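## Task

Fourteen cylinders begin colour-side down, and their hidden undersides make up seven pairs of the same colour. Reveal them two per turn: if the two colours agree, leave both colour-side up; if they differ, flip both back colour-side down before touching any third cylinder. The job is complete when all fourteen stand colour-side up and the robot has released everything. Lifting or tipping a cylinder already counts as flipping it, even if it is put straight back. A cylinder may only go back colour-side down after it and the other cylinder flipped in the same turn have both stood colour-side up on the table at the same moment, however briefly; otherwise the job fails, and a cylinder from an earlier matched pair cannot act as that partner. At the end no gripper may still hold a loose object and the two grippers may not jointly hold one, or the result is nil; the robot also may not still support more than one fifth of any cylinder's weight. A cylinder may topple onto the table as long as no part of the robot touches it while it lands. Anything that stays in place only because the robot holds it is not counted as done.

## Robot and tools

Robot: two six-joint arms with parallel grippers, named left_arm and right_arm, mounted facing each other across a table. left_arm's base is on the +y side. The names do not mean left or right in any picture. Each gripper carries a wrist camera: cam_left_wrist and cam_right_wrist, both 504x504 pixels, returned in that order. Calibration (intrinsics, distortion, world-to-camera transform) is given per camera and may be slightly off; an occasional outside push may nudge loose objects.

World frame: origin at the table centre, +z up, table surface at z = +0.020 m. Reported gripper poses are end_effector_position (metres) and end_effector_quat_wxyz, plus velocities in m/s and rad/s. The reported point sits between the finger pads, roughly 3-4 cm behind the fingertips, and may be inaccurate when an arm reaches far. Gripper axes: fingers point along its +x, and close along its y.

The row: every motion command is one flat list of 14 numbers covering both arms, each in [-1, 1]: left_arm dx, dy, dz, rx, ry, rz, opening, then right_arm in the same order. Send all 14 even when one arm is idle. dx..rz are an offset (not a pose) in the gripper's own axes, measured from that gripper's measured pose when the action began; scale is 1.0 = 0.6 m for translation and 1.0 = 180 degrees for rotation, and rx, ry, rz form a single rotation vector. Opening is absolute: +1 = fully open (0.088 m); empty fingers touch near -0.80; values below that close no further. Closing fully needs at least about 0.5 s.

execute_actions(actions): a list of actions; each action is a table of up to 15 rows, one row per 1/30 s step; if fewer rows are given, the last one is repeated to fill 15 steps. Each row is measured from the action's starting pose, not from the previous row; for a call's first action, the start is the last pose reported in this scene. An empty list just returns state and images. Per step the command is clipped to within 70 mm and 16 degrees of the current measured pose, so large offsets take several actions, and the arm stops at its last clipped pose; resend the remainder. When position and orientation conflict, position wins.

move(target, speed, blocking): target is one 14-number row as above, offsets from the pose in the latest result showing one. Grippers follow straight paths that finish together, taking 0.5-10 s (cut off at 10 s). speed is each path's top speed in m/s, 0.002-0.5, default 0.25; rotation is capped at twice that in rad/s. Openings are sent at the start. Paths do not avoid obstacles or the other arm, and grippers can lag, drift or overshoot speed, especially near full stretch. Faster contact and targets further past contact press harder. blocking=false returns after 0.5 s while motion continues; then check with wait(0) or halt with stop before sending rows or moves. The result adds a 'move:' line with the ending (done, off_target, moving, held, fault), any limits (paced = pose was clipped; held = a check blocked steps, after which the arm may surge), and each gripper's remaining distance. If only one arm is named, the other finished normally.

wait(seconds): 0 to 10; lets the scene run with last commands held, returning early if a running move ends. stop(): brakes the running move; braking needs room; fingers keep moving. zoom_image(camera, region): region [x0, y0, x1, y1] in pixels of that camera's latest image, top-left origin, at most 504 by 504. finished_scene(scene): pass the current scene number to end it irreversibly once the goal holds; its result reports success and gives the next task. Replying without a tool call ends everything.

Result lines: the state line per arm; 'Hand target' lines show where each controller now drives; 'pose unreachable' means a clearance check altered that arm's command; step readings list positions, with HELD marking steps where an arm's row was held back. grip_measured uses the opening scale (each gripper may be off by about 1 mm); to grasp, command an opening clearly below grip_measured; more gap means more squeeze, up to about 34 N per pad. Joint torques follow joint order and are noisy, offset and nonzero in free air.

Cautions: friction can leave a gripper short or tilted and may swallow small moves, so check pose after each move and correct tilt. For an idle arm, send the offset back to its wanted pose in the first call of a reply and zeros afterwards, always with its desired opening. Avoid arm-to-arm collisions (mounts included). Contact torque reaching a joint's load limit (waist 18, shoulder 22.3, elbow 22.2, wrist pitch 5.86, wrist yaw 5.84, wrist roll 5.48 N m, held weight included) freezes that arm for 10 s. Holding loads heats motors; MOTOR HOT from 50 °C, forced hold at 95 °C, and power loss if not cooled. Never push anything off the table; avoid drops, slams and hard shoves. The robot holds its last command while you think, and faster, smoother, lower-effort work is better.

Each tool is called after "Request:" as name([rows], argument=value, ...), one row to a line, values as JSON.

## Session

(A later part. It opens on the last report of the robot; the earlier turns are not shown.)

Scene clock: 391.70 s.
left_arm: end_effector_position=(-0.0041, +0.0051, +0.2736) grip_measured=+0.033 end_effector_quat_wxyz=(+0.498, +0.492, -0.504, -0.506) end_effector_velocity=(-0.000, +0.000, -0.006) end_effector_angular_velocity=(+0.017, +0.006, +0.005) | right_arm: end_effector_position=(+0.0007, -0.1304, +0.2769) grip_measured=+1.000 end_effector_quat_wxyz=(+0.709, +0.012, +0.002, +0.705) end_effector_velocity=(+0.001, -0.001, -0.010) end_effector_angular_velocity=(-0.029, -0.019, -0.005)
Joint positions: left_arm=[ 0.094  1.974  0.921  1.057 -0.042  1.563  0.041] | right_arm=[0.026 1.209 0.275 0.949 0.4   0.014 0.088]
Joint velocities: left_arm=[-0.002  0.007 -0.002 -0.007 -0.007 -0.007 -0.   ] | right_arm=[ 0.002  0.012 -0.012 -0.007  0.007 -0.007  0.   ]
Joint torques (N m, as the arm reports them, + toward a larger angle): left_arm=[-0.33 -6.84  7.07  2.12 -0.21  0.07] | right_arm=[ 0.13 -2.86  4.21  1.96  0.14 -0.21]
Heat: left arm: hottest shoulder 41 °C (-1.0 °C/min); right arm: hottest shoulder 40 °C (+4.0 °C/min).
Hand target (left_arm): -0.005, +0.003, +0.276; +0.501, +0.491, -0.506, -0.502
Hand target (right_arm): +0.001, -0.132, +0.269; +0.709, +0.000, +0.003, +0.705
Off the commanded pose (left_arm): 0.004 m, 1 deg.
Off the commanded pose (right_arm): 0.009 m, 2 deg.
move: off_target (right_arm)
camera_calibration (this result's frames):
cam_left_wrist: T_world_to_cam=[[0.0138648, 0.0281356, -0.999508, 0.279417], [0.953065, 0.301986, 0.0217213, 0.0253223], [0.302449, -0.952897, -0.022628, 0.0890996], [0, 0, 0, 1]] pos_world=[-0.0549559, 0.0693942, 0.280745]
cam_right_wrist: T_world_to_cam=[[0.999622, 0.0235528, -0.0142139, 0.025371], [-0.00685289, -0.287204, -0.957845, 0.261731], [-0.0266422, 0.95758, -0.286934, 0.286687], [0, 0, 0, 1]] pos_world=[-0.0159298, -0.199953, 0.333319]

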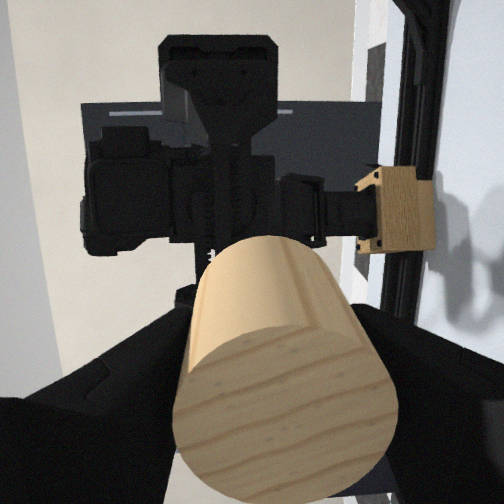

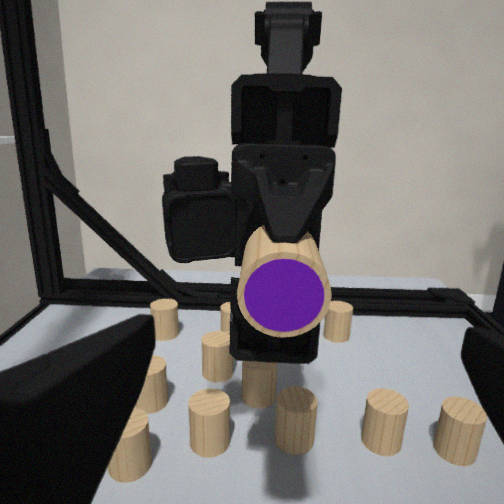

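Request:
move(target=[0,0,0,0,0,0,-0.3, 0.15,0.007,-0.011,-0.006,0.005,0.002,1], speed=0.1)

Request:
execute_actions([
  [[0,0,0,0,0,0,-0.3,0,0,0,0,0,0,-0.3]],
  [[0,0,0,0,0,0,-0.3,0,0,0,0,0,0,-0.3]],
  [[0,0,0,0,0,0,1,0,0,0,0,0,0,-0.3]],
])

Request:
move(target=[-0.1,0,0.002,0.003,0.008,0,1, -0.1,0,0,0,0,0,-0.3], speed=0.15)

Request:
move(target=[-0.102,-0.196,-0.051,0,0,-0.496,0.5, -0.058,-0.433,-0.196,0,0.505,0,-0.3], speed=0.4)

Scene clock: 397.60 s.
left_arm: end_effector_position=(-0.0041, +0.0050, +0.2733) grip_measured=+0.033 end_effector_quat_wxyz=(+0.498, +0.492, -0.504, -0.506) end_effector_velocity=(-0.000, +0.000, +0.003) end_effector_angular_velocity=(-0.003, -0.007, +0.005) | right_arm: end_effector_position=(-0.0030, -0.0437, +0.2717) grip_measured=+1.000 end_effector_quat_wxyz=(+0.707, +0.002, +0.003, +0.707) end_effector_velocity=(-0.001, +0.002, -0.002) end_effector_angular_velocity=(-0.007, -0.009, +0.005)
Joint positions: left_arm=[ 0.094  1.975  0.921  1.058 -0.042  1.563  0.041] | right_arm=[-0.087  1.596  0.561  1.033  0.281  0.007  0.088]
Joint velocities: left_arm=[-0.002 -0.007  0.002 -0.007 -0.007  0.007 -0.   ] | right_arm=[-0.002  0.007  0.007 -0.007 -0.007 -0.007  0.   ]
Joint torques (N m, as the arm reports them, + toward a larger angle): left_arm=[-0.03 -7.68  5.71  1.7  -0.01 -0.06] | right_arm=[-0.25 -5.01  6.88  1.84 -0.12 -0.2 ]
Heat: left arm: hottest shoulder 42 °C (-1.0 °C/min); right arm: hottest shoulder 38 °C (+3.0 °C/min).
Hand target (left_arm): -0.004, +0.005, +0.274; +0.498, +0.492, -0.504, -0.506
Hand target (right_arm): -0.003, -0.040, +0.271; +0.707, -0.001, +0.001, +0.707
Off the commanded pose (left_arm): 0.000 m, 0 deg.
Off the commanded pose (right_arm): 0.003 m, 0 deg.
move: done
camera_calibration (this result's frames):
cam_left_wrist: T_world_to_cam=[[0.0138648, 0.0281356, -0.999508, 0.27917], [0.953065, 0.301986, 0.0217213, 0.0253775], [0.302449, -0.952897, -0.022628, 0.0889653], [0, 0, 0, 1]] pos_world=[-0.0549645, 0.0692565, 0.280495]
cam_right_wrist: T_world_to_cam=[[0.999575, 0.0291113, -0.00148325, 0.0237615], [0.00738326, -0.302083, -0.953253, 0.279696], [-0.0281985, 0.952837, -0.30217, 0.206032], [0, 0, 0, 1]] pos_world=[-0.0200066, -0.112515, 0.328913]

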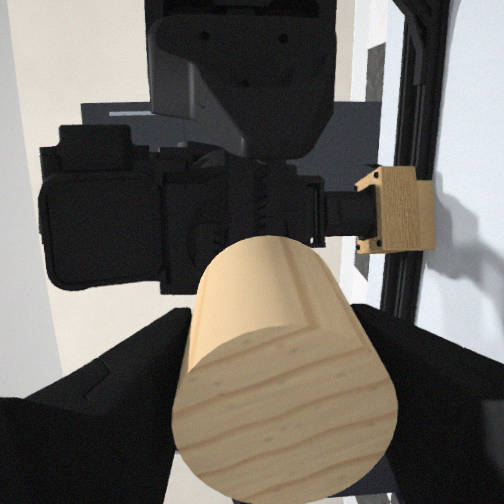

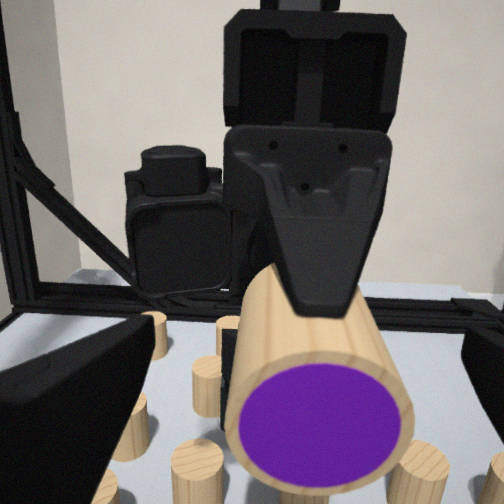

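Scene clock: 399.10 s.
left_arm: end_effector_position=(-0.0038, +0.0049, +0.2731) grip_measured=+1.000 end_effector_quat_wxyz=(+0.498, +0.492, -0.504, -0.506) end_effector_velocity=(-0.000, +0.002, -0.003) end_effector_angular_velocity=(+0.012, +0.007, +0.005) | right_arm: end_effector_position=(-0.0032, -0.0437, +0.2717) grip_measured=+0.024 end_effector_quat_wxyz=(+0.707, +0.002, +0.003, +0.707) end_effector_velocity=(+0.000, -0.000, -0.008) end_effector_angular_velocity=(-0.035, -0.017, +0.005)
Joint positions: left_arm=[ 0.095  1.975  0.921  1.058 -0.043  1.563  0.088] | right_arm=[-0.087  1.596  0.561  1.033  0.281  0.007  0.04 ]
Joint velocities: left_arm=[-0.002 -0.002 -0.007 -0.007 -0.007 -0.007  0.   ] | right_arm=[-0.002 -0.002 -0.002 -0.037 -0.007 -0.007 -0.   ]
Joint torques (N m, as the arm reports them, + toward a larger angle): left_arm=[-0.05 -7.58  5.84  1.74  0.   -0.03] | right_arm=[ 0.05 -6.33  5.52  1.82  0.01 -0.01]
Heat: left arm: hottest shoulder 42 °C (-1.0 °C/min); right arm: hottest shoulder 38 °C (+3.0 °C/min).
Hand target (left_arm): -0.004, +0.005, +0.273; +0.498, +0.492, -0.504, -0.506
Hand target (right_arm): -0.003, -0.044, +0.272; +0.707, +0.002, +0.003, +0.707
Off the commanded pose (left_arm): 0.000 m, 0 deg.
Off the commanded pose (right_arm): 0.000 m, 0 deg.
Step readings (end_effector_position; steps 1 to 15: 1st action; 16 to 30: 2nd action; 31 to 45: 3rd action):
0: left_arm (-0.0041, +0.0050, +0.2733) | right_arm (-0.0030, -0.0437, +0.2717)
1: left_arm (-0.0041, +0.0050, +0.2733) | right_arm (-0.0030, -0.0437, +0.2717)
2: left_arm (-0.0041, +0.0050, +0.2733) | right_arm (-0.0030, -0.0437, +0.2717)
4: left_arm (-0.0041, +0.0050, +0.2733) | right_arm (-0.0030, -0.0437, +0.2717)
8: left_arm (-0.0041, +0.0050, +0.2733) | right_arm (-0.0030, -0.0437, +0.2717)
15: left_arm (-0.0038, +0.0049, +0.2733) | right_arm (-0.0032, -0.0437, +0.2717)
16: left_arm (-0.0038, +0.0049, +0.2733) | right_arm (-0.0032, -0.0437, +0.2717)
17: left_arm (-0.0038, +0.0049, +0.2733) | right_arm (-0.0032, -0.0437, +0.2717)
19: left_arm (-0.0038, +0.0049, +0.2733) | right_arm (-0.0032, -0.0437, +0.2717)
23: left_arm (-0.0038, +0.0049, +0.2733) | right_arm (-0.0032, -0.0437, +0.2717)
30: left_arm (-0.0038, +0.0049, +0.2731) | right_arm (-0.0032, -0.0437, +0.2717)
31: left_arm (-0.0038, +0.0049, +0.2731) | right_arm (-0.0032, -0.0437, +0.2717)
32: left_arm (-0.0038, +0.0049, +0.2731) | right_arm (-0.0032, -0.0437, +0.2717)
34: left_arm (-0.0038, +0.0049, +0.2734) | right_arm (-0.0032, -0.0437, +0.2717)
38: left_arm (-0.0038, +0.0049, +0.2732) | right_arm (-0.0032, -0.0437, +0.2717)
45: end_effector_position above
camera_calibration (this result's frames):
cam_left_wrist: T_world_to_cam=[[0.0142467, 0.0285194, -0.999492, 0.278974], [0.952825, 0.302707, 0.0222189, 0.0250111], [0.303186, -0.952657, -0.0228614, 0.0889178], [0, 0, 0, 1]] pos_world=[-0.0547643, 0.069181, 0.280309]
cam_right_wrist: T_world_to_cam=[[0.999564, 0.0294926, -0.00148325, 0.0239356], [0.0074985, -0.30208, -0.953253, 0.279689], [-0.028562, 0.952826, -0.30217, 0.206053], [0, 0, 0, 1]] pos_world=[-0.0201371, -0.11255, 0.328913]

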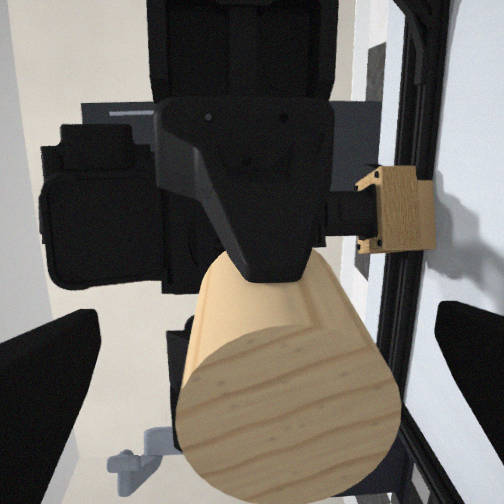

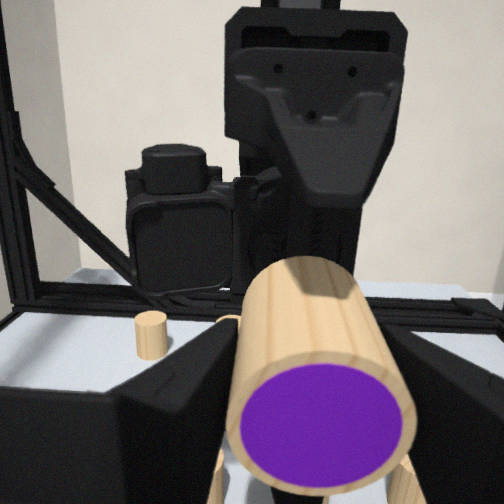

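Scene clock: 400.00 s.
left_arm: end_effector_position=(-0.0042, +0.0627, +0.2695) grip_measured=+1.000 end_effector_quat_wxyz=(+0.499, +0.501, -0.498, -0.502) end_effector_velocity=(-0.002, +0.003, -0.004) end_effector_angular_velocity=(+0.022, +0.020, +0.000) | right_arm: end_effector_position=(-0.0035, -0.1004, +0.2738) grip_measured=+0.024 end_effector_quat_wxyz=(+0.707, +0.004, +0.002, +0.707) end_effector_velocity=(-0.001, -0.004, -0.001) end_effector_angular_velocity=(-0.002, -0.008, +0.010)
Joint positions: left_arm=[ 0.071  1.816  0.67   1.14  -0.087  1.568  0.088] | right_arm=[-0.013  1.366  0.368  1.     0.354  0.007  0.04 ]
Joint velocities: left_arm=[-0.007 -0.012 -0.012 -0.022 -0.007 -0.022  0.   ] | right_arm=[ 0.002 -0.017 -0.012 -0.007 -0.007 -0.007 -0.   ]
Joint torques (N m, as the arm reports them, + toward a larger angle): left_arm=[-0.13 -7.33  4.69  2.01 -0.22  0.03] | right_arm=[ 0.18 -5.43  4.24  1.71  0.15  0.02]
Heat: left arm: hottest shoulder 42 °C (-2.0 °C/min); right arm: hottest shoulder 38 °C (+3.0 °C/min).
Hand target (left_arm): -0.004, +0.065, +0.273; +0.502, +0.500, -0.500, -0.497
Hand target (right_arm): -0.003, -0.104, +0.272; +0.707, +0.002, +0.003, +0.707
Off the commanded pose (left_arm): 0.004 m, 1 deg.
Off the commanded pose (right_arm): 0.004 m, 0 deg.
move: done
camera_calibration (this result's frames):
cam_left_wrist: T_world_to_cam=[[0.0196083, 0.0379454, -0.999087, 0.273025], [0.946108, 0.322383, 0.0308126, 0.00443078], [0.323258, -0.945849, -0.0295791, 0.145432], [0, 0, 0, 1]] pos_world=[-0.0565576, 0.125768, 0.276941]
cam_right_wrist: T_world_to_cam=[[0.99955, 0.0298821, -0.00269033, 0.0262837], [0.00634837, -0.298283, -0.954456, 0.265276], [-0.0293236, 0.95401, -0.298338, 0.259768], [0, 0, 0, 1]] pos_world=[-0.0203386, -0.169479, 0.330763]

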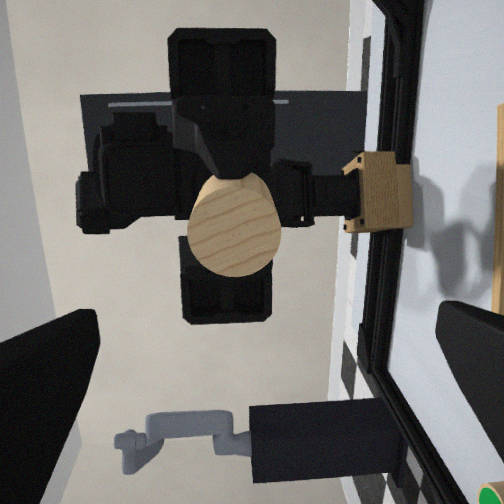

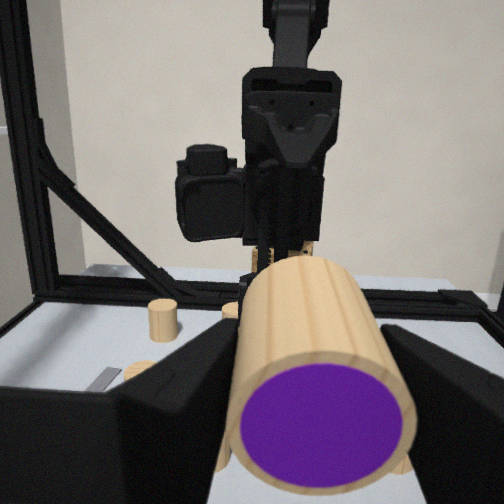

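Scene clock: 402.60 s.
left_arm: end_effector_position=(+0.0259, +0.1257, +0.1526) grip_measured=+0.500 end_effector_quat_wxyz=(+0.007, +0.707, +0.000, -0.707) end_effector_velocity=(+0.000, +0.005, -0.002) end_effector_angular_velocity=(+0.027, -0.007, -0.010) | right_arm: end_effector_position=(+0.2542, -0.1355, +0.1590) grip_measured=+0.024 end_effector_quat_wxyz=(+0.503, -0.501, +0.503, +0.494) end_effector_velocity=(-0.000, +0.000, -0.002) end_effector_angular_velocity=(-0.007, +0.012, -0.024)
Joint positions: left_arm=[ 0.167  2.085  1.555 -1.03  -0.001  1.571  0.064] | right_arm=[-0.883  1.966  1.507 -1.114  0.009 -0.504  0.04 ]
Joint velocities: left_arm=[-0.002  0.007  0.002 -0.022 -0.007  0.007 -0.   ] | right_arm=[-0.002  0.012  0.007 -0.007 -0.007  0.022  0.   ]
Joint torques (N m, as the arm reports them, + toward a larger angle): left_arm=[ 0.28 -7.19  6.86  0.01  0.23  0.12] | right_arm=[-0.14 -7.71  7.09 -0.12  0.09 -0.19]
Heat: left arm: hottest shoulder 42 °C (-2.0 °C/min); right arm: hottest shoulder 38 °C (+3.0 °C/min).
Hand target (left_arm): +0.026, +0.124, +0.151; +0.006, +0.705, +0.001, -0.709
Hand target (right_arm): +0.256, -0.134, +0.157; +0.500, -0.504, +0.503, +0.493
Off the commanded pose (left_arm): 0.001 m, 1 deg.
Off the commanded pose (right_arm): 0.005 m, 1 deg.
move: done
camera_calibration (this result's frames):
cam_left_wrist: T_world_to_cam=[[0.0111864, 0.999694, 0.0220628, -0.123272], [0.946517, -0.0177014, 0.322168, -0.0425881], [0.32246, 0.0172789, -0.946425, 0.210752], [0, 0, 0, 1]] pos_world=[-0.0262698, 0.118838, 0.215902]
cam_right_wrist: T_world_to_cam=[[0.999737, -0.00610196, -0.0221002, -0.232402], [0.000970845, -0.951801, 0.306714, -0.144079], [-0.0229066, -0.306655, -0.951545, 0.197929], [0, 0, 0, 1]] pos_world=[0.237015, -0.0778565, 0.227393]

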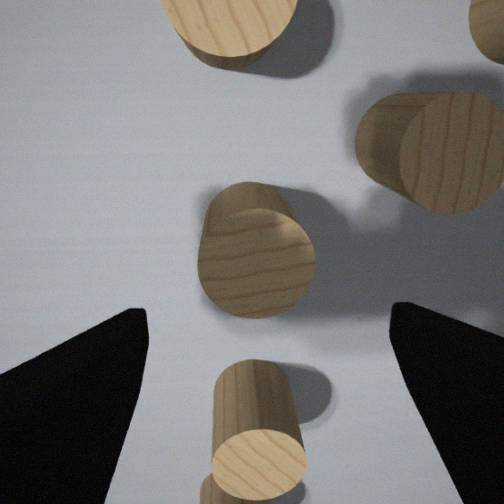

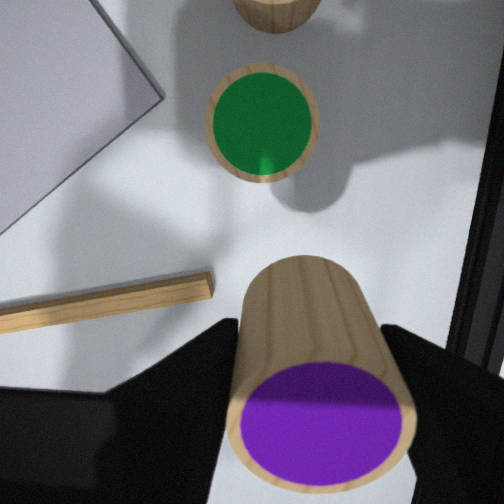

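Request:
move(target=[0.129,0,0.004,0,0,0,0.5, 0.145,0,0,0,0,0,-0.3], speed=0.07)

Request:
execute_actions([
  [[0,0,0,0,0,0,-0.3,0,0,0,0,0,0,0.5]],
  [[0,0,0,0,0,0,-0.3,0,0,0,0,0,0,0.5]],
])

Request:
move(target=[-0.13,0,0,0,0,0,-0.3, -0.13,0,0,0,0,0,0.5], speed=0.15)

Request:
move(target=[-0.21,0.21,0.046,0,0,0.503,-0.3, -0.198,0.424,0.006,0,-0.495,0,1], speed=0.4)

Scene clock: 407.07 s.
left_arm: end_effector_position=(+0.0251, +0.1233, +0.0796) grip_measured=+0.500 end_effector_quat_wxyz=(+0.010, +0.707, -0.004, -0.707) end_effector_velocity=(+0.000, -0.003, +0.001) end_effector_angular_velocity=(-0.012, -0.007, +0.005) | right_arm: end_effector_position=(+0.2559, -0.1327, +0.0818) grip_measured=+0.024 end_effector_quat_wxyz=(+0.510, -0.499, +0.496, +0.496) end_effector_velocity=(-0.002, -0.003, -0.001) end_effector_angular_velocity=(-0.007, +0.012, +0.005)
Joint positions: left_arm=[ 0.165  2.199  1.422 -0.774 -0.001  1.569  0.063] | right_arm=[-0.883  2.065  1.326 -0.815  0.01  -0.504  0.04 ]
Joint velocities: left_arm=[-0.002 -0.002  0.002  0.007 -0.007 -0.007 -0.   ] | right_arm=[-0.002 -0.002 -0.007 -0.007 -0.007 -0.007 -0.   ]
Joint torques (N m, as the arm reports them, + toward a larger angle): left_arm=[-0.27 -7.44  4.7   0.43  0.05 -0.09] | right_arm=[-0.1  -7.38  3.5   1.   -0.04 -0.05]
Heat: left arm: hottest shoulder 42 °C (-2.0 °C/min); right arm: hottest shoulder 38 °C (+3.0 °C/min).
Hand target (left_arm): +0.024, +0.125, +0.075; +0.007, +0.707, +0.000, -0.707
Hand target (right_arm): +0.254, -0.136, +0.072; +0.503, -0.501, +0.503, +0.494
Off the commanded pose (left_arm): 0.005 m, 1 deg.
Off the commanded pose (right_arm): 0.010 m, 1 deg.
move: off_target (right_arm)
camera_calibration (this result's frames):
cam_left_wrist: T_world_to_cam=[[0.0119482, 0.99985, 0.0125277, -0.118551], [0.946484, -0.0153498, 0.322386, -0.0185684], [0.32253, 0.00800537, -0.946525, 0.143095], [0, 0, 0, 1]] pos_world=[-0.0271613, 0.117103, 0.142914]
cam_right_wrist: T_world_to_cam=[[0.999912, -0.00543145, -0.0121008, -0.236514], [-0.00168323, -0.956899, 0.290416, -0.116414], [-0.0131566, -0.29037, -0.956824, 0.125514], [0, 0, 0, 1]] pos_world=[0.237949, -0.0762358, 0.151042]

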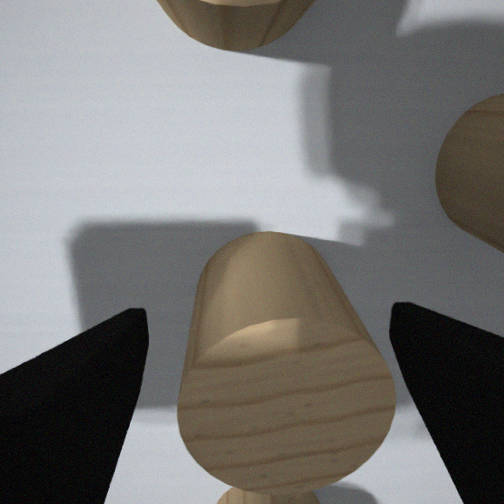

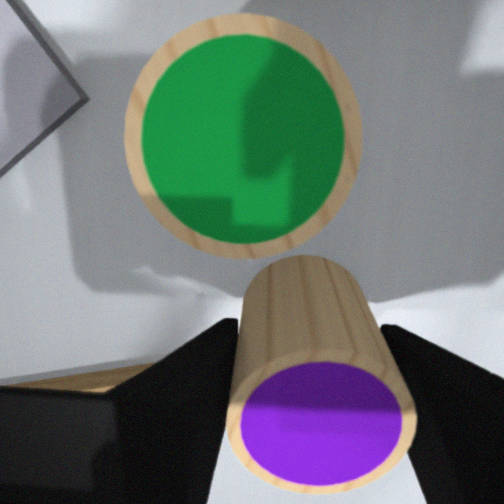

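Scene clock: 408.07 s.
left_arm: end_effector_position=(+0.0251, +0.1235, +0.0796) grip_measured=+0.036 end_effector_quat_wxyz=(+0.010, +0.707, -0.003, -0.707) end_effector_velocity=(+0.000, +0.003, -0.001) end_effector_angular_velocity=(+0.012, -0.007, -0.010) | right_arm: end_effector_position=(+0.2561, -0.1324, +0.0818) grip_measured=+0.500 end_effector_quat_wxyz=(+0.510, -0.499, +0.495, +0.496) end_effector_velocity=(-0.004, -0.006, -0.001) end_effector_angular_velocity=(-0.020, +0.020, +0.005)
Joint positions: left_arm=[ 0.165  2.199  1.422 -0.775 -0.001  1.57   0.041] | right_arm=[-0.883  2.065  1.326 -0.813  0.01  -0.504  0.063]
Joint velocities: left_arm=[-0.002  0.002 -0.002 -0.007 -0.007  0.007  0.   ] | right_arm=[-0.002 -0.002 -0.007 -0.022 -0.007 -0.007 -0.   ]
Joint torques (N m, as the arm reports them, + toward a larger angle): left_arm=[-0.03 -8.3   5.19  0.22  0.04  0.  ] | right_arm=[ 0.05 -9.36  4.93  0.13 -0.03 -0.02]
Heat: left arm: hottest shoulder 42 °C (-2.0 °C/min); right arm: hottest shoulder 38 °C (+4.1 °C/min).
Hand target (left_arm): +0.025, +0.124, +0.080; +0.010, +0.707, -0.003, -0.707
Hand target (right_arm): +0.256, -0.132, +0.082; +0.510, -0.499, +0.495, +0.496
Off the commanded pose (left_arm): 0.000 m, 0 deg.
Off the commanded pose (right_arm): 0.000 m, 0 deg.
Step readings (end_effector_position; steps 1 to 15: 1st action; 16 to 30: 2nd action):
0: left_arm (+0.0251, +0.1233, +0.0796) | right_arm (+0.2559, -0.1327, +0.0818)
1: left_arm (+0.0251, +0.1233, +0.0796) | right_arm (+0.2559, -0.1327, +0.0818)
2: left_arm (+0.0251, +0.1233, +0.0796) | right_arm (+0.2559, -0.1326, +0.0818)
4: left_arm (+0.0251, +0.1234, +0.0796) | right_arm (+0.2562, -0.1321, +0.0818)
8: left_arm (+0.0251, +0.1235, +0.0796) | right_arm (+0.2561, -0.1322, +0.0818)
15: left_arm (+0.0251, +0.1235, +0.0796) | right_arm (+0.2561, -0.1324, +0.0818)
16: left_arm (+0.0251, +0.1235, +0.0796) | right_arm (+0.2561, -0.1324, +0.0818)
17: left_arm (+0.0251, +0.1235, +0.0796) | right_arm (+0.2561, -0.1324, +0.0818)
19: left_arm (+0.0251, +0.1235, +0.0796) | right_arm (+0.2561, -0.1324, +0.0820)
23: left_arm (+0.0251, +0.1235, +0.0796) | right_arm (+0.2561, -0.1324, +0.0818)
30: end_effector_position above
camera_calibration (this result's frames):
cam_left_wrist: T_world_to_cam=[[0.0123295, 0.999836, 0.0132909, -0.118786], [0.946477, -0.0159569, 0.322375, -0.0184875], [0.322534, 0.00860483, -0.946519, 0.143016], [0, 0, 0, 1]] pos_world=[-0.0271651, 0.117241, 0.142906]
cam_right_wrist: T_world_to_cam=[[0.999921, -0.00541587, -0.0113568, -0.236738], [-0.00190094, -0.957284, 0.289143, -0.11603], [-0.0124376, -0.289099, -0.957218, 0.125623], [0, 0, 0, 1]] pos_world=[0.238061, -0.076038, 0.151109]

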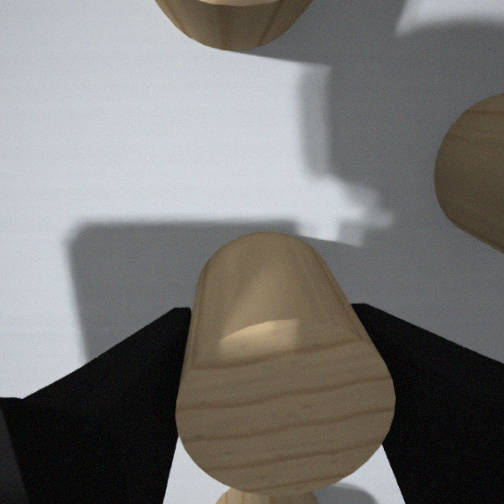

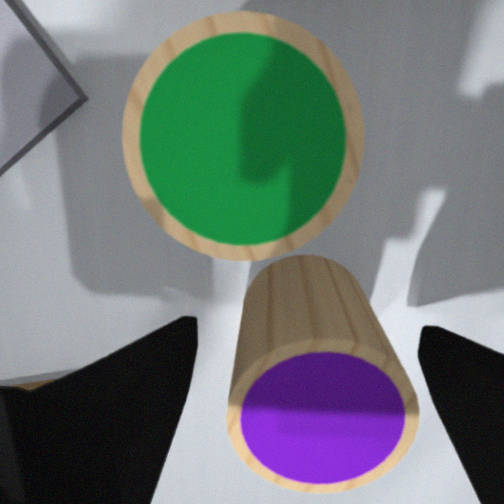

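Scene clock: 409.03 s.
left_arm: end_effector_position=(+0.0250, +0.1280, +0.1496) grip_measured=+0.035 end_effector_quat_wxyz=(+0.003, +0.707, +0.004, -0.707) end_effector_velocity=(+0.002, +0.004, +0.006) end_effector_angular_velocity=(+0.017, -0.007, +0.024) | right_arm: end_effector_position=(+0.2540, -0.1360, +0.1542) grip_measured=+0.500 end_effector_quat_wxyz=(+0.505, -0.500, +0.501, +0.494) end_effector_velocity=(-0.002, -0.000, +0.004) end_effector_angular_velocity=(-0.003, +0.010, +0.010)
Joint positions: left_arm=[ 0.165  2.09   1.55  -1.033 -0.001  1.57   0.041] | right_arm=[-0.883  1.964  1.484 -1.089  0.01  -0.504  0.063]
Joint velocities: left_arm=[ 0.002 -0.007  0.012 -0.037 -0.007 -0.022 -0.   ] | right_arm=[ 0.002 -0.002  0.012 -0.022 -0.007 -0.007  0.   ]
Joint torques (N m, as the arm reports them, + toward a larger angle): left_arm=[-0.26 -9.48  6.94 -0.04  0.06 -0.01] | right_arm=[ 0.21 -9.93  6.98 -0.1  -0.02  0.04]
Heat: left arm: hottest shoulder 43 °C (-1.0 °C/min); right arm: hottest shoulder 39 °C (+5.1 °C/min).
Hand target (left_arm): +0.025, +0.125, +0.157; +0.010, +0.707, -0.003, -0.707
Hand target (right_arm): +0.255, -0.133, +0.160; +0.510, -0.499, +0.495, +0.496
Off the commanded pose (left_arm): 0.009 m, 1 deg.
Off the commanded pose (right_arm): 0.006 m, 1 deg.
move: off_target (left_arm)
camera_calibration (this result's frames):
cam_left_wrist: T_world_to_cam=[[0.0123335, 0.999337, 0.0342614, -0.127245], [0.946531, -0.0227148, 0.321811, -0.0400007], [0.322376, 0.0284605, -0.946184, 0.206657], [0, 0, 0, 1]] pos_world=[-0.02719, 0.12037, 0.212768]
cam_right_wrist: T_world_to_cam=[[0.9998, -0.00562871, -0.0191672, -0.232684], [0.000432546, -0.953159, 0.30247, -0.142492], [-0.0199719, -0.302418, -0.952966, 0.193219], [0, 0, 0, 1]] pos_world=[0.236558, -0.0786941, 0.222771]

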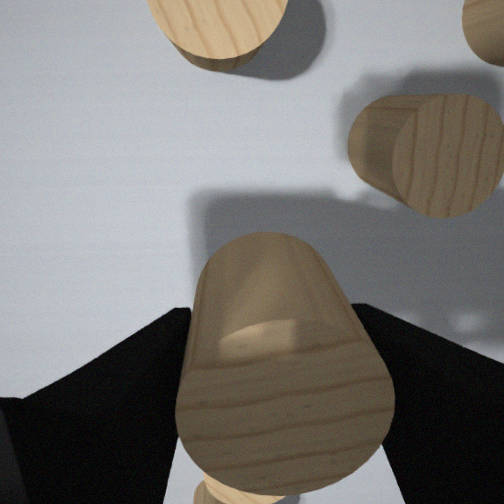

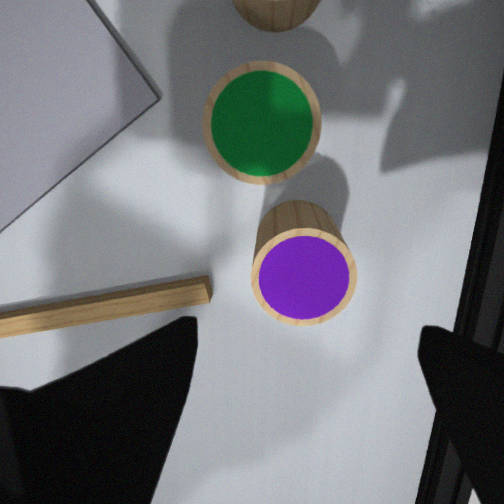

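Scene clock: 411.63 s.
left_arm: end_effector_position=(-0.0019, +0.0048, +0.2732) grip_measured=+0.034 end_effector_quat_wxyz=(+0.498, +0.501, -0.500, -0.501) end_effector_velocity=(-0.000, -0.001, -0.001) end_effector_angular_velocity=(-0.002, +0.007, +0.005) | right_arm: end_effector_position=(-0.0010, -0.1303, +0.2796) grip_measured=+1.000 end_effector_quat_wxyz=(+0.708, +0.007, +0.007, +0.706) end_effector_velocity=(-0.001, -0.001, +0.000) end_effector_angular_velocity=(+0.016, -0.015, +0.010)
Joint positions: left_arm=[ 0.093  1.971  0.923  1.044 -0.062  1.572  0.041] | right_arm=[0.032 1.185 0.291 0.894 0.402 0.02  0.088]
Joint velocities: left_arm=[-0.002  0.007  0.002  0.007 -0.007 -0.007 -0.   ] | right_arm=[ 0.002  0.007 -0.012  0.037 -0.007 -0.022  0.   ]
Joint torques (N m, as the arm reports them, + toward a larger angle): left_arm=[-0.24 -6.83  7.17  2.11 -0.18  0.05] | right_arm=[ 0.33 -2.78  4.39  1.93  0.1  -0.16]
Heat: left arm: hottest shoulder 43 °C (-1.0 °C/min); right arm: hottest shoulder 38 °C (+4.0 °C/min).
Hand target (left_arm): -0.002, +0.002, +0.276; +0.501, +0.500, -0.502, -0.497
Hand target (right_arm): -0.001, -0.132, +0.272; +0.708, -0.004, +0.008, +0.706
Off the commanded pose (left_arm): 0.004 m, 1 deg.
Off the commanded pose (right_arm): 0.009 m, 2 deg.
move: off_target (right_arm)
camera_calibration (this result's frames):
cam_left_wrist: T_world_to_cam=[[0.023289, 0.0359792, -0.999081, 0.278906], [0.9471, 0.319177, 0.0335715, 0.0200113], [0.320092, -0.947012, -0.0266426, 0.0892496], [0, 0, 0, 1]] pos_world=[-0.0540162, 0.0680985, 0.280355]
cam_right_wrist: T_world_to_cam=[[0.999532, 0.026832, -0.0146816, 0.0276609], [-0.00595865, -0.299989, -0.953924, 0.261517], [-0.03, 0.953565, -0.299689, 0.290423], [0, 0, 0, 1]] pos_world=[-0.017377, -0.199227, 0.33691]

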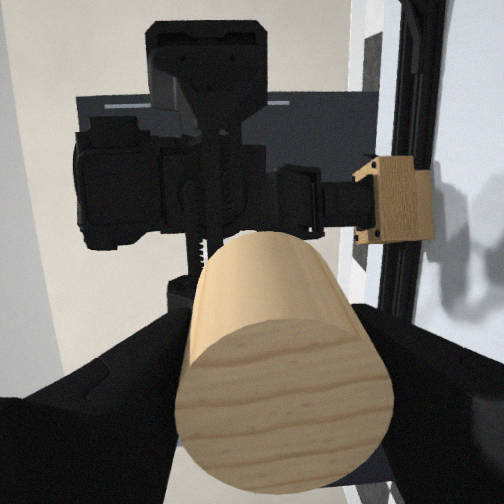

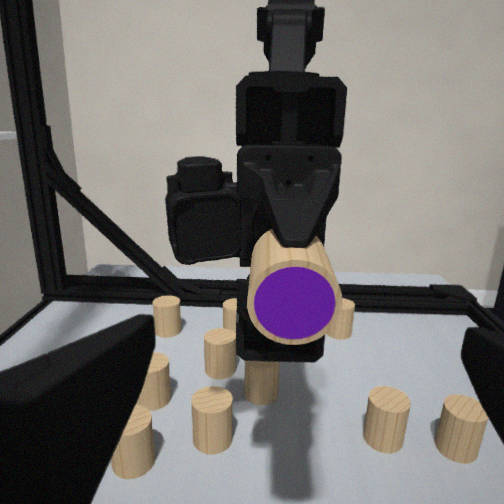

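Request:
move(target=[0,0,0,0,0,0,-0.3, 0.147,0.001,-0.014,-0.006,0,0,1], speed=0.1)

Request:
execute_actions([
  [[0,0,0,0,0,0,-0.3,0,0,0,0,0,0,-0.3]],
  [[0,0,0,0,0,0,-0.3,0,0,0,0,0,0,-0.3]],
  [[0,0,0,0,0,0,1,0,0,0,0,0,0,-0.3]],
])

Request:
move(target=[-0.1,0,0,0,0.002,0,1, -0.1,0,0,0,0,0,-0.3], speed=0.15)

Request:
move(target=[-0.102,-0.196,-0.194,0,0,-0.496,0.5, -0.15,-0.431,-0.196,0,0.505,0,-0.3], speed=0.4)

Scene clock: 417.17 s.
left_arm: end_effector_position=(-0.0019, +0.0046, +0.2728) grip_measured=+0.033 end_effector_quat_wxyz=(+0.498, +0.501, -0.500, -0.501) end_effector_velocity=(+0.000, +0.001, +0.001) end_effector_angular_velocity=(+0.002, +0.007, -0.005) | right_arm: end_effector_position=(-0.0013, -0.0457, +0.2711) grip_measured=+1.000 end_effector_quat_wxyz=(+0.708, +0.002, +0.003, +0.706) end_effector_velocity=(-0.003, +0.002, +0.002) end_effector_angular_velocity=(+0.007, +0.009, +0.020)
Joint positions: left_arm=[ 0.093  1.972  0.924  1.044 -0.062  1.573  0.041] | right_arm=[-0.09   1.591  0.551  1.039  0.282  0.007  0.088]
Joint velocities: left_arm=[ 0.002 -0.007 -0.002 -0.007  0.007 -0.007  0.   ] | right_arm=[-0.002  0.007  0.007  0.007 -0.022  0.007  0.   ]
Joint torques (N m, as the arm reports them, + toward a larger angle): left_arm=[-0.06 -7.58  5.82  1.71 -0.01 -0.04] | right_arm=[-0.13 -5.12  6.81  1.95 -0.08 -0.18]
Heat: left arm: hottest shoulder 43 °C (-1.0 °C/min); right arm: hottest shoulder 38 °C (+4.0 °C/min).
Hand target (left_arm): -0.002, +0.005, +0.273; +0.498, +0.501, -0.500, -0.501
Hand target (right_arm): -0.002, -0.042, +0.271; +0.708, +0.000, -0.000, +0.706
Off the commanded pose (left_arm): 0.000 m, 0 deg.
Off the commanded pose (right_arm): 0.004 m, 0 deg.
move: done
camera_calibration (this result's frames):
cam_left_wrist: T_world_to_cam=[[0.0236946, 0.0363587, -0.999058, 0.278465], [0.947087, 0.319163, 0.0340773, 0.0199496], [0.320101, -0.947002, -0.0268725, 0.0891508], [0, 0, 0, 1]] pos_world=[-0.0540294, 0.0679343, 0.279918]
cam_right_wrist: T_world_to_cam=[[0.999659, 0.0260627, -0.00138658, 0.0219911], [0.00652635, -0.301056, -0.953584, 0.278658], [-0.0252704, 0.95325, -0.301124, 0.207492], [0, 0, 0, 1]] pos_world=[-0.0185588, -0.114474, 0.328235]

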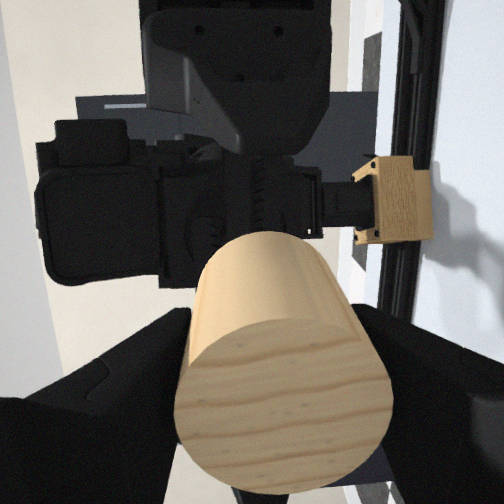

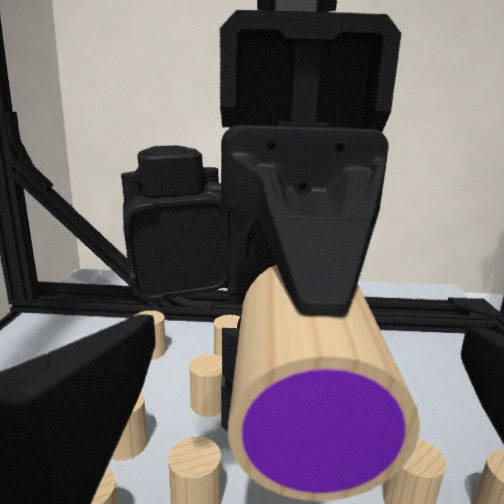

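Scene clock: 418.67 s.
left_arm: end_effector_position=(-0.0020, +0.0046, +0.2728) grip_measured=+1.000 end_effector_quat_wxyz=(+0.498, +0.501, -0.500, -0.501) end_effector_velocity=(-0.000, +0.001, -0.001) end_effector_angular_velocity=(+0.007, +0.007, +0.005) | right_arm: end_effector_position=(-0.0012, -0.0456, +0.2712) grip_measured=+0.025 end_effector_quat_wxyz=(+0.708, +0.002, +0.002, +0.706) end_effector_velocity=(+0.002, -0.000, +0.002) end_effector_angular_velocity=(+0.007, -0.005, -0.010)
Joint positions: left_arm=[ 0.093  1.972  0.924  1.044 -0.061  1.573  0.088] | right_arm=[-0.09   1.591  0.551  1.039  0.282  0.007  0.04 ]
Joint velocities: left_arm=[-0.002 -0.002 -0.002 -0.007 -0.007 -0.007  0.   ] | right_arm=[-0.002 -0.002 -0.002  0.007  0.007 -0.007 -0.   ]
Joint torques (N m, as the arm reports them, + toward a larger angle): left_arm=[-0.09 -7.49  5.88  1.73 -0.01 -0.04] | right_arm=[ 0.04 -6.3   5.48  1.83  0.01 -0.01]
Heat: left arm: hottest shoulder 43 °C (-1.0 °C/min); right arm: hottest shoulder 37 °C (+2.0 °C/min).
Hand target (left_arm): -0.002, +0.005, +0.273; +0.498, +0.501, -0.500, -0.501
Hand target (right_arm): -0.001, -0.046, +0.271; +0.708, +0.002, +0.002, +0.706
Off the commanded pose (left_arm): 0.000 m, 0 deg.
Off the commanded pose (right_arm): 0.000 m, 0 deg.
Step readings (end_effector_position; steps 1 to 15: 1st action; 16 to 30: 2nd action; 31 to 45: 3rd action):
0: left_arm (-0.0019, +0.0046, +0.2728) | right_arm (-0.0013, -0.0457, +0.2711)
1: left_arm (-0.0019, +0.0046, +0.2728) | right_arm (-0.0014, -0.0456, +0.2712)
2: left_arm (-0.0019, +0.0046, +0.2728) | right_arm (-0.0014, -0.0456, +0.2712)
4: left_arm (-0.0019, +0.0046, +0.2728) | right_arm (-0.0014, -0.0456, +0.2712)
8: left_arm (-0.0019, +0.0046, +0.2728) | right_arm (-0.0014, -0.0456, +0.2712)
15: left_arm (-0.0020, +0.0046, +0.2728) | right_arm (-0.0012, -0.0456, +0.2712)
16: left_arm (-0.0020, +0.0046, +0.2728) | right_arm (-0.0012, -0.0456, +0.2712)
17: left_arm (-0.0020, +0.0046, +0.2728) | right_arm (-0.0012, -0.0456, +0.2712)
19: left_arm (-0.0020, +0.0046, +0.2728) | right_arm (-0.0012, -0.0456, +0.2712)
23: left_arm (-0.0020, +0.0046, +0.2728) | right_arm (-0.0012, -0.0456, +0.2712)
30: left_arm (-0.0020, +0.0046, +0.2728) | right_arm (-0.0012, -0.0456, +0.2712)
31: left_arm (-0.0020, +0.0046, +0.2728) | right_arm (-0.0012, -0.0456, +0.2712)
32: left_arm (-0.0020, +0.0046, +0.2728) | right_arm (-0.0012, -0.0456, +0.2712)
34: left_arm (-0.0020, +0.0046, +0.2728) | right_arm (-0.0012, -0.0456, +0.2712)
38: left_arm (-0.0020, +0.0046, +0.2728) | right_arm (-0.0012, -0.0456, +0.2712)
45: end_effector_position above
camera_calibration (this result's frames):
cam_left_wrist: T_world_to_cam=[[0.0237192, 0.0363408, -0.999058, 0.278468], [0.94733, 0.31844, 0.0340744, 0.0200628], [0.319378, -0.947246, -0.0268737, 0.0891878], [0, 0, 0, 1]] pos_world=[-0.0540958, 0.0679743, 0.279919]
cam_right_wrist: T_world_to_cam=[[0.999679, 0.0253006, -0.00148165, 0.0218849], [0.00619711, -0.300711, -0.953695, 0.278864], [-0.0245746, 0.95338, -0.300771, 0.207388], [0, 0, 0, 1]] pos_world=[-0.0185096, -0.114415, 0.32836]

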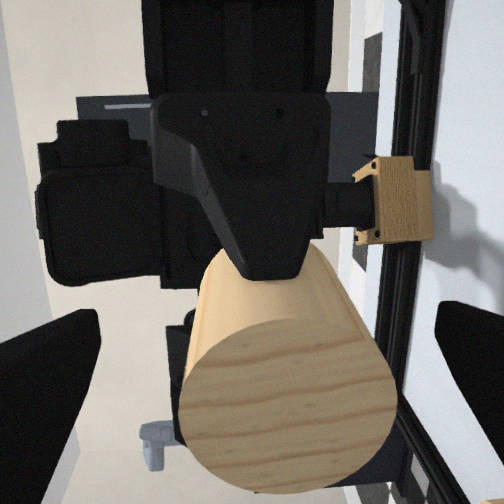

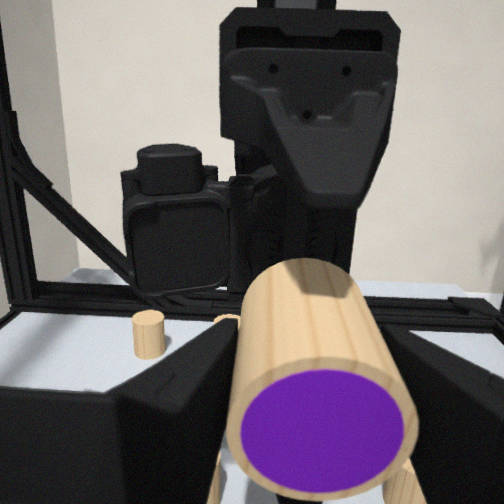

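Scene clock: 419.57 s.
left_arm: end_effector_position=(-0.0021, +0.0624, +0.2692) grip_measured=+1.000 end_effector_quat_wxyz=(+0.496, +0.504, -0.497, -0.503) end_effector_velocity=(-0.002, +0.003, -0.003) end_effector_angular_velocity=(+0.012, -0.008, -0.010) | right_arm: end_effector_position=(-0.0019, -0.1024, +0.2730) grip_measured=+0.025 end_effector_quat_wxyz=(+0.708, +0.004, +0.002, +0.706) end_effector_velocity=(-0.001, -0.004, -0.001) end_effector_angular_velocity=(-0.002, -0.023, +0.010)
Joint positions: left_arm=[ 0.079  1.81   0.672  1.123 -0.078  1.573  0.088] | right_arm=[-0.014  1.36   0.358  1.005  0.357  0.007  0.04 ]
Joint velocities: left_arm=[-0.002 -0.007 -0.012 -0.007  0.007  0.007  0.   ] | right_arm=[ 0.002 -0.017 -0.012 -0.007 -0.007 -0.022 -0.   ]
Joint torques (N m, as the arm reports them, + toward a larger angle): left_arm=[-0.16 -7.34  4.73  2.01 -0.16 -0.05] | right_arm=[ 0.35 -5.67  4.27  1.7   0.17  0.01]
Heat: left arm: hottest shoulder 43 °C (-1.0 °C/min); right arm: hottest shoulder 37 °C (+2.0 °C/min).
Hand target (left_arm): -0.002, +0.065, +0.273; +0.499, +0.503, -0.498, -0.500
Hand target (right_arm): -0.001, -0.105, +0.271; +0.708, +0.002, +0.003, +0.706
Off the commanded pose (left_arm): 0.004 m, 1 deg.
Off the commanded pose (right_arm): 0.004 m, 0 deg.
move: done
camera_calibration (this result's frames):
cam_left_wrist: T_world_to_cam=[[0.0244895, 0.0466561, -0.998611, 0.272039], [0.946445, 0.320597, 0.0381888, 0.000672303], [0.321934, -0.946066, -0.0363062, 0.146291], [0, 0, 0, 1]] pos_world=[-0.0543944, 0.125493, 0.276947]
cam_right_wrist: T_world_to_cam=[[0.999657, 0.0260697, -0.00256045, 0.0243549], [0.00531645, -0.297625, -0.954668, 0.264041], [-0.02565, 0.954327, -0.297661, 0.261292], [0, 0, 0, 1]] pos_world=[-0.0190481, -0.171408, 0.329911]

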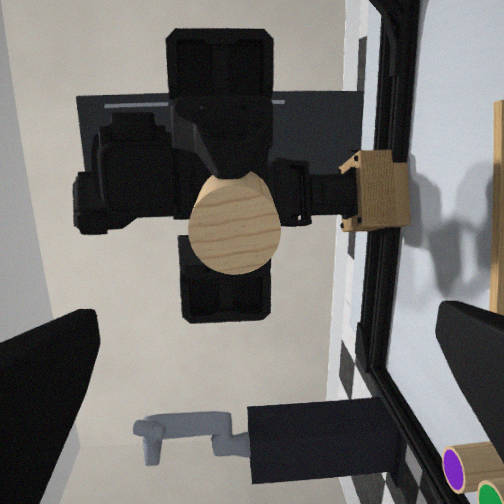

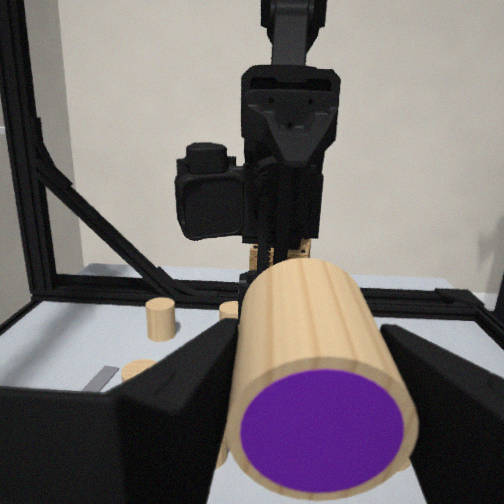

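Scene clock: 422.13 s.
left_arm: end_effector_position=(+0.1125, +0.1261, +0.1540) grip_measured=+0.500 end_effector_quat_wxyz=(+0.005, +0.706, +0.001, -0.708) end_effector_velocity=(-0.000, +0.001, +0.002) end_effector_angular_velocity=(+0.014, -0.004, +0.034) | right_arm: end_effector_position=(+0.2540, -0.1936, +0.1568) grip_measured=+0.025 end_effector_quat_wxyz=(+0.503, -0.500, +0.504, +0.493) end_effector_velocity=(-0.001, -0.001, -0.002) end_effector_angular_velocity=(-0.006, +0.013, +0.005)
Joint positions: left_arm=[ 0.385  2.126  1.624 -1.064  0.005  1.79   0.064] | right_arm=[-0.972  1.787  1.262 -1.048  0.01  -0.59   0.04 ]
Joint velocities: left_arm=[-0.002  0.002  0.012 -0.022 -0.007 -0.037 -0.   ] | right_arm=[-0.002  0.007  0.002 -0.007 -0.007 -0.007 -0.   ]
Joint torques (N m, as the arm reports them, + toward a larger angle): left_arm=[ 0.07 -7.29  6.8  -0.02 -0.13  0.1 ] | right_arm=[-0.22 -6.49  6.91 -0.09  0.06 -0.2 ]
Heat: left arm: hottest shoulder 43 °C (+0.0 °C/min); right arm: hottest shoulder 37 °C (+2.0 °C/min).
Hand target (left_arm): +0.115, +0.125, +0.153; +0.003, +0.708, +0.003, -0.707
Hand target (right_arm): +0.257, -0.192, +0.156; +0.501, -0.503, +0.504, +0.492
Off the commanded pose (left_arm): 0.003 m, 1 deg.
Off the commanded pose (right_arm): 0.004 m, 1 deg.
move: done
camera_calibration (this result's frames):
cam_left_wrist: T_world_to_cam=[[0.0128624, 0.99956, 0.0267193, -0.125496], [0.947977, -0.0206901, 0.317665, -0.124041], [0.318078, 0.0212433, -0.947827, 0.184326], [0, 0, 0, 1]] pos_world=[0.0605719, 0.118959, 0.217466]
cam_right_wrist: T_world_to_cam=[[0.999712, -0.00919506, -0.0221731, -0.233159], [-0.00190746, -0.951232, 0.308469, -0.198118], [-0.0239282, -0.308338, -0.950976, 0.177844], [0, 0, 0, 1]] pos_world=[0.236969, -0.135764, 0.225068]

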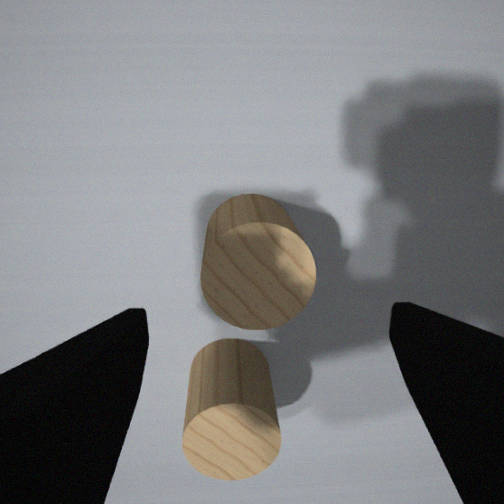

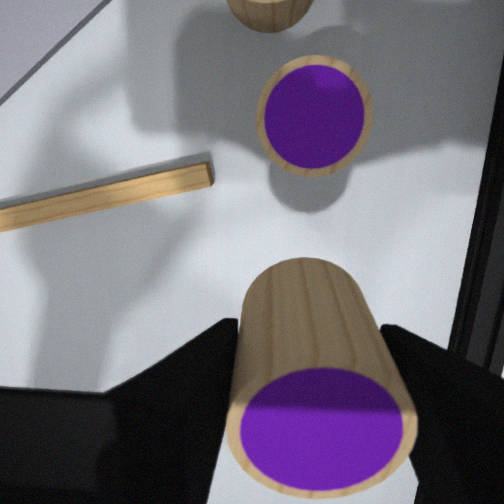

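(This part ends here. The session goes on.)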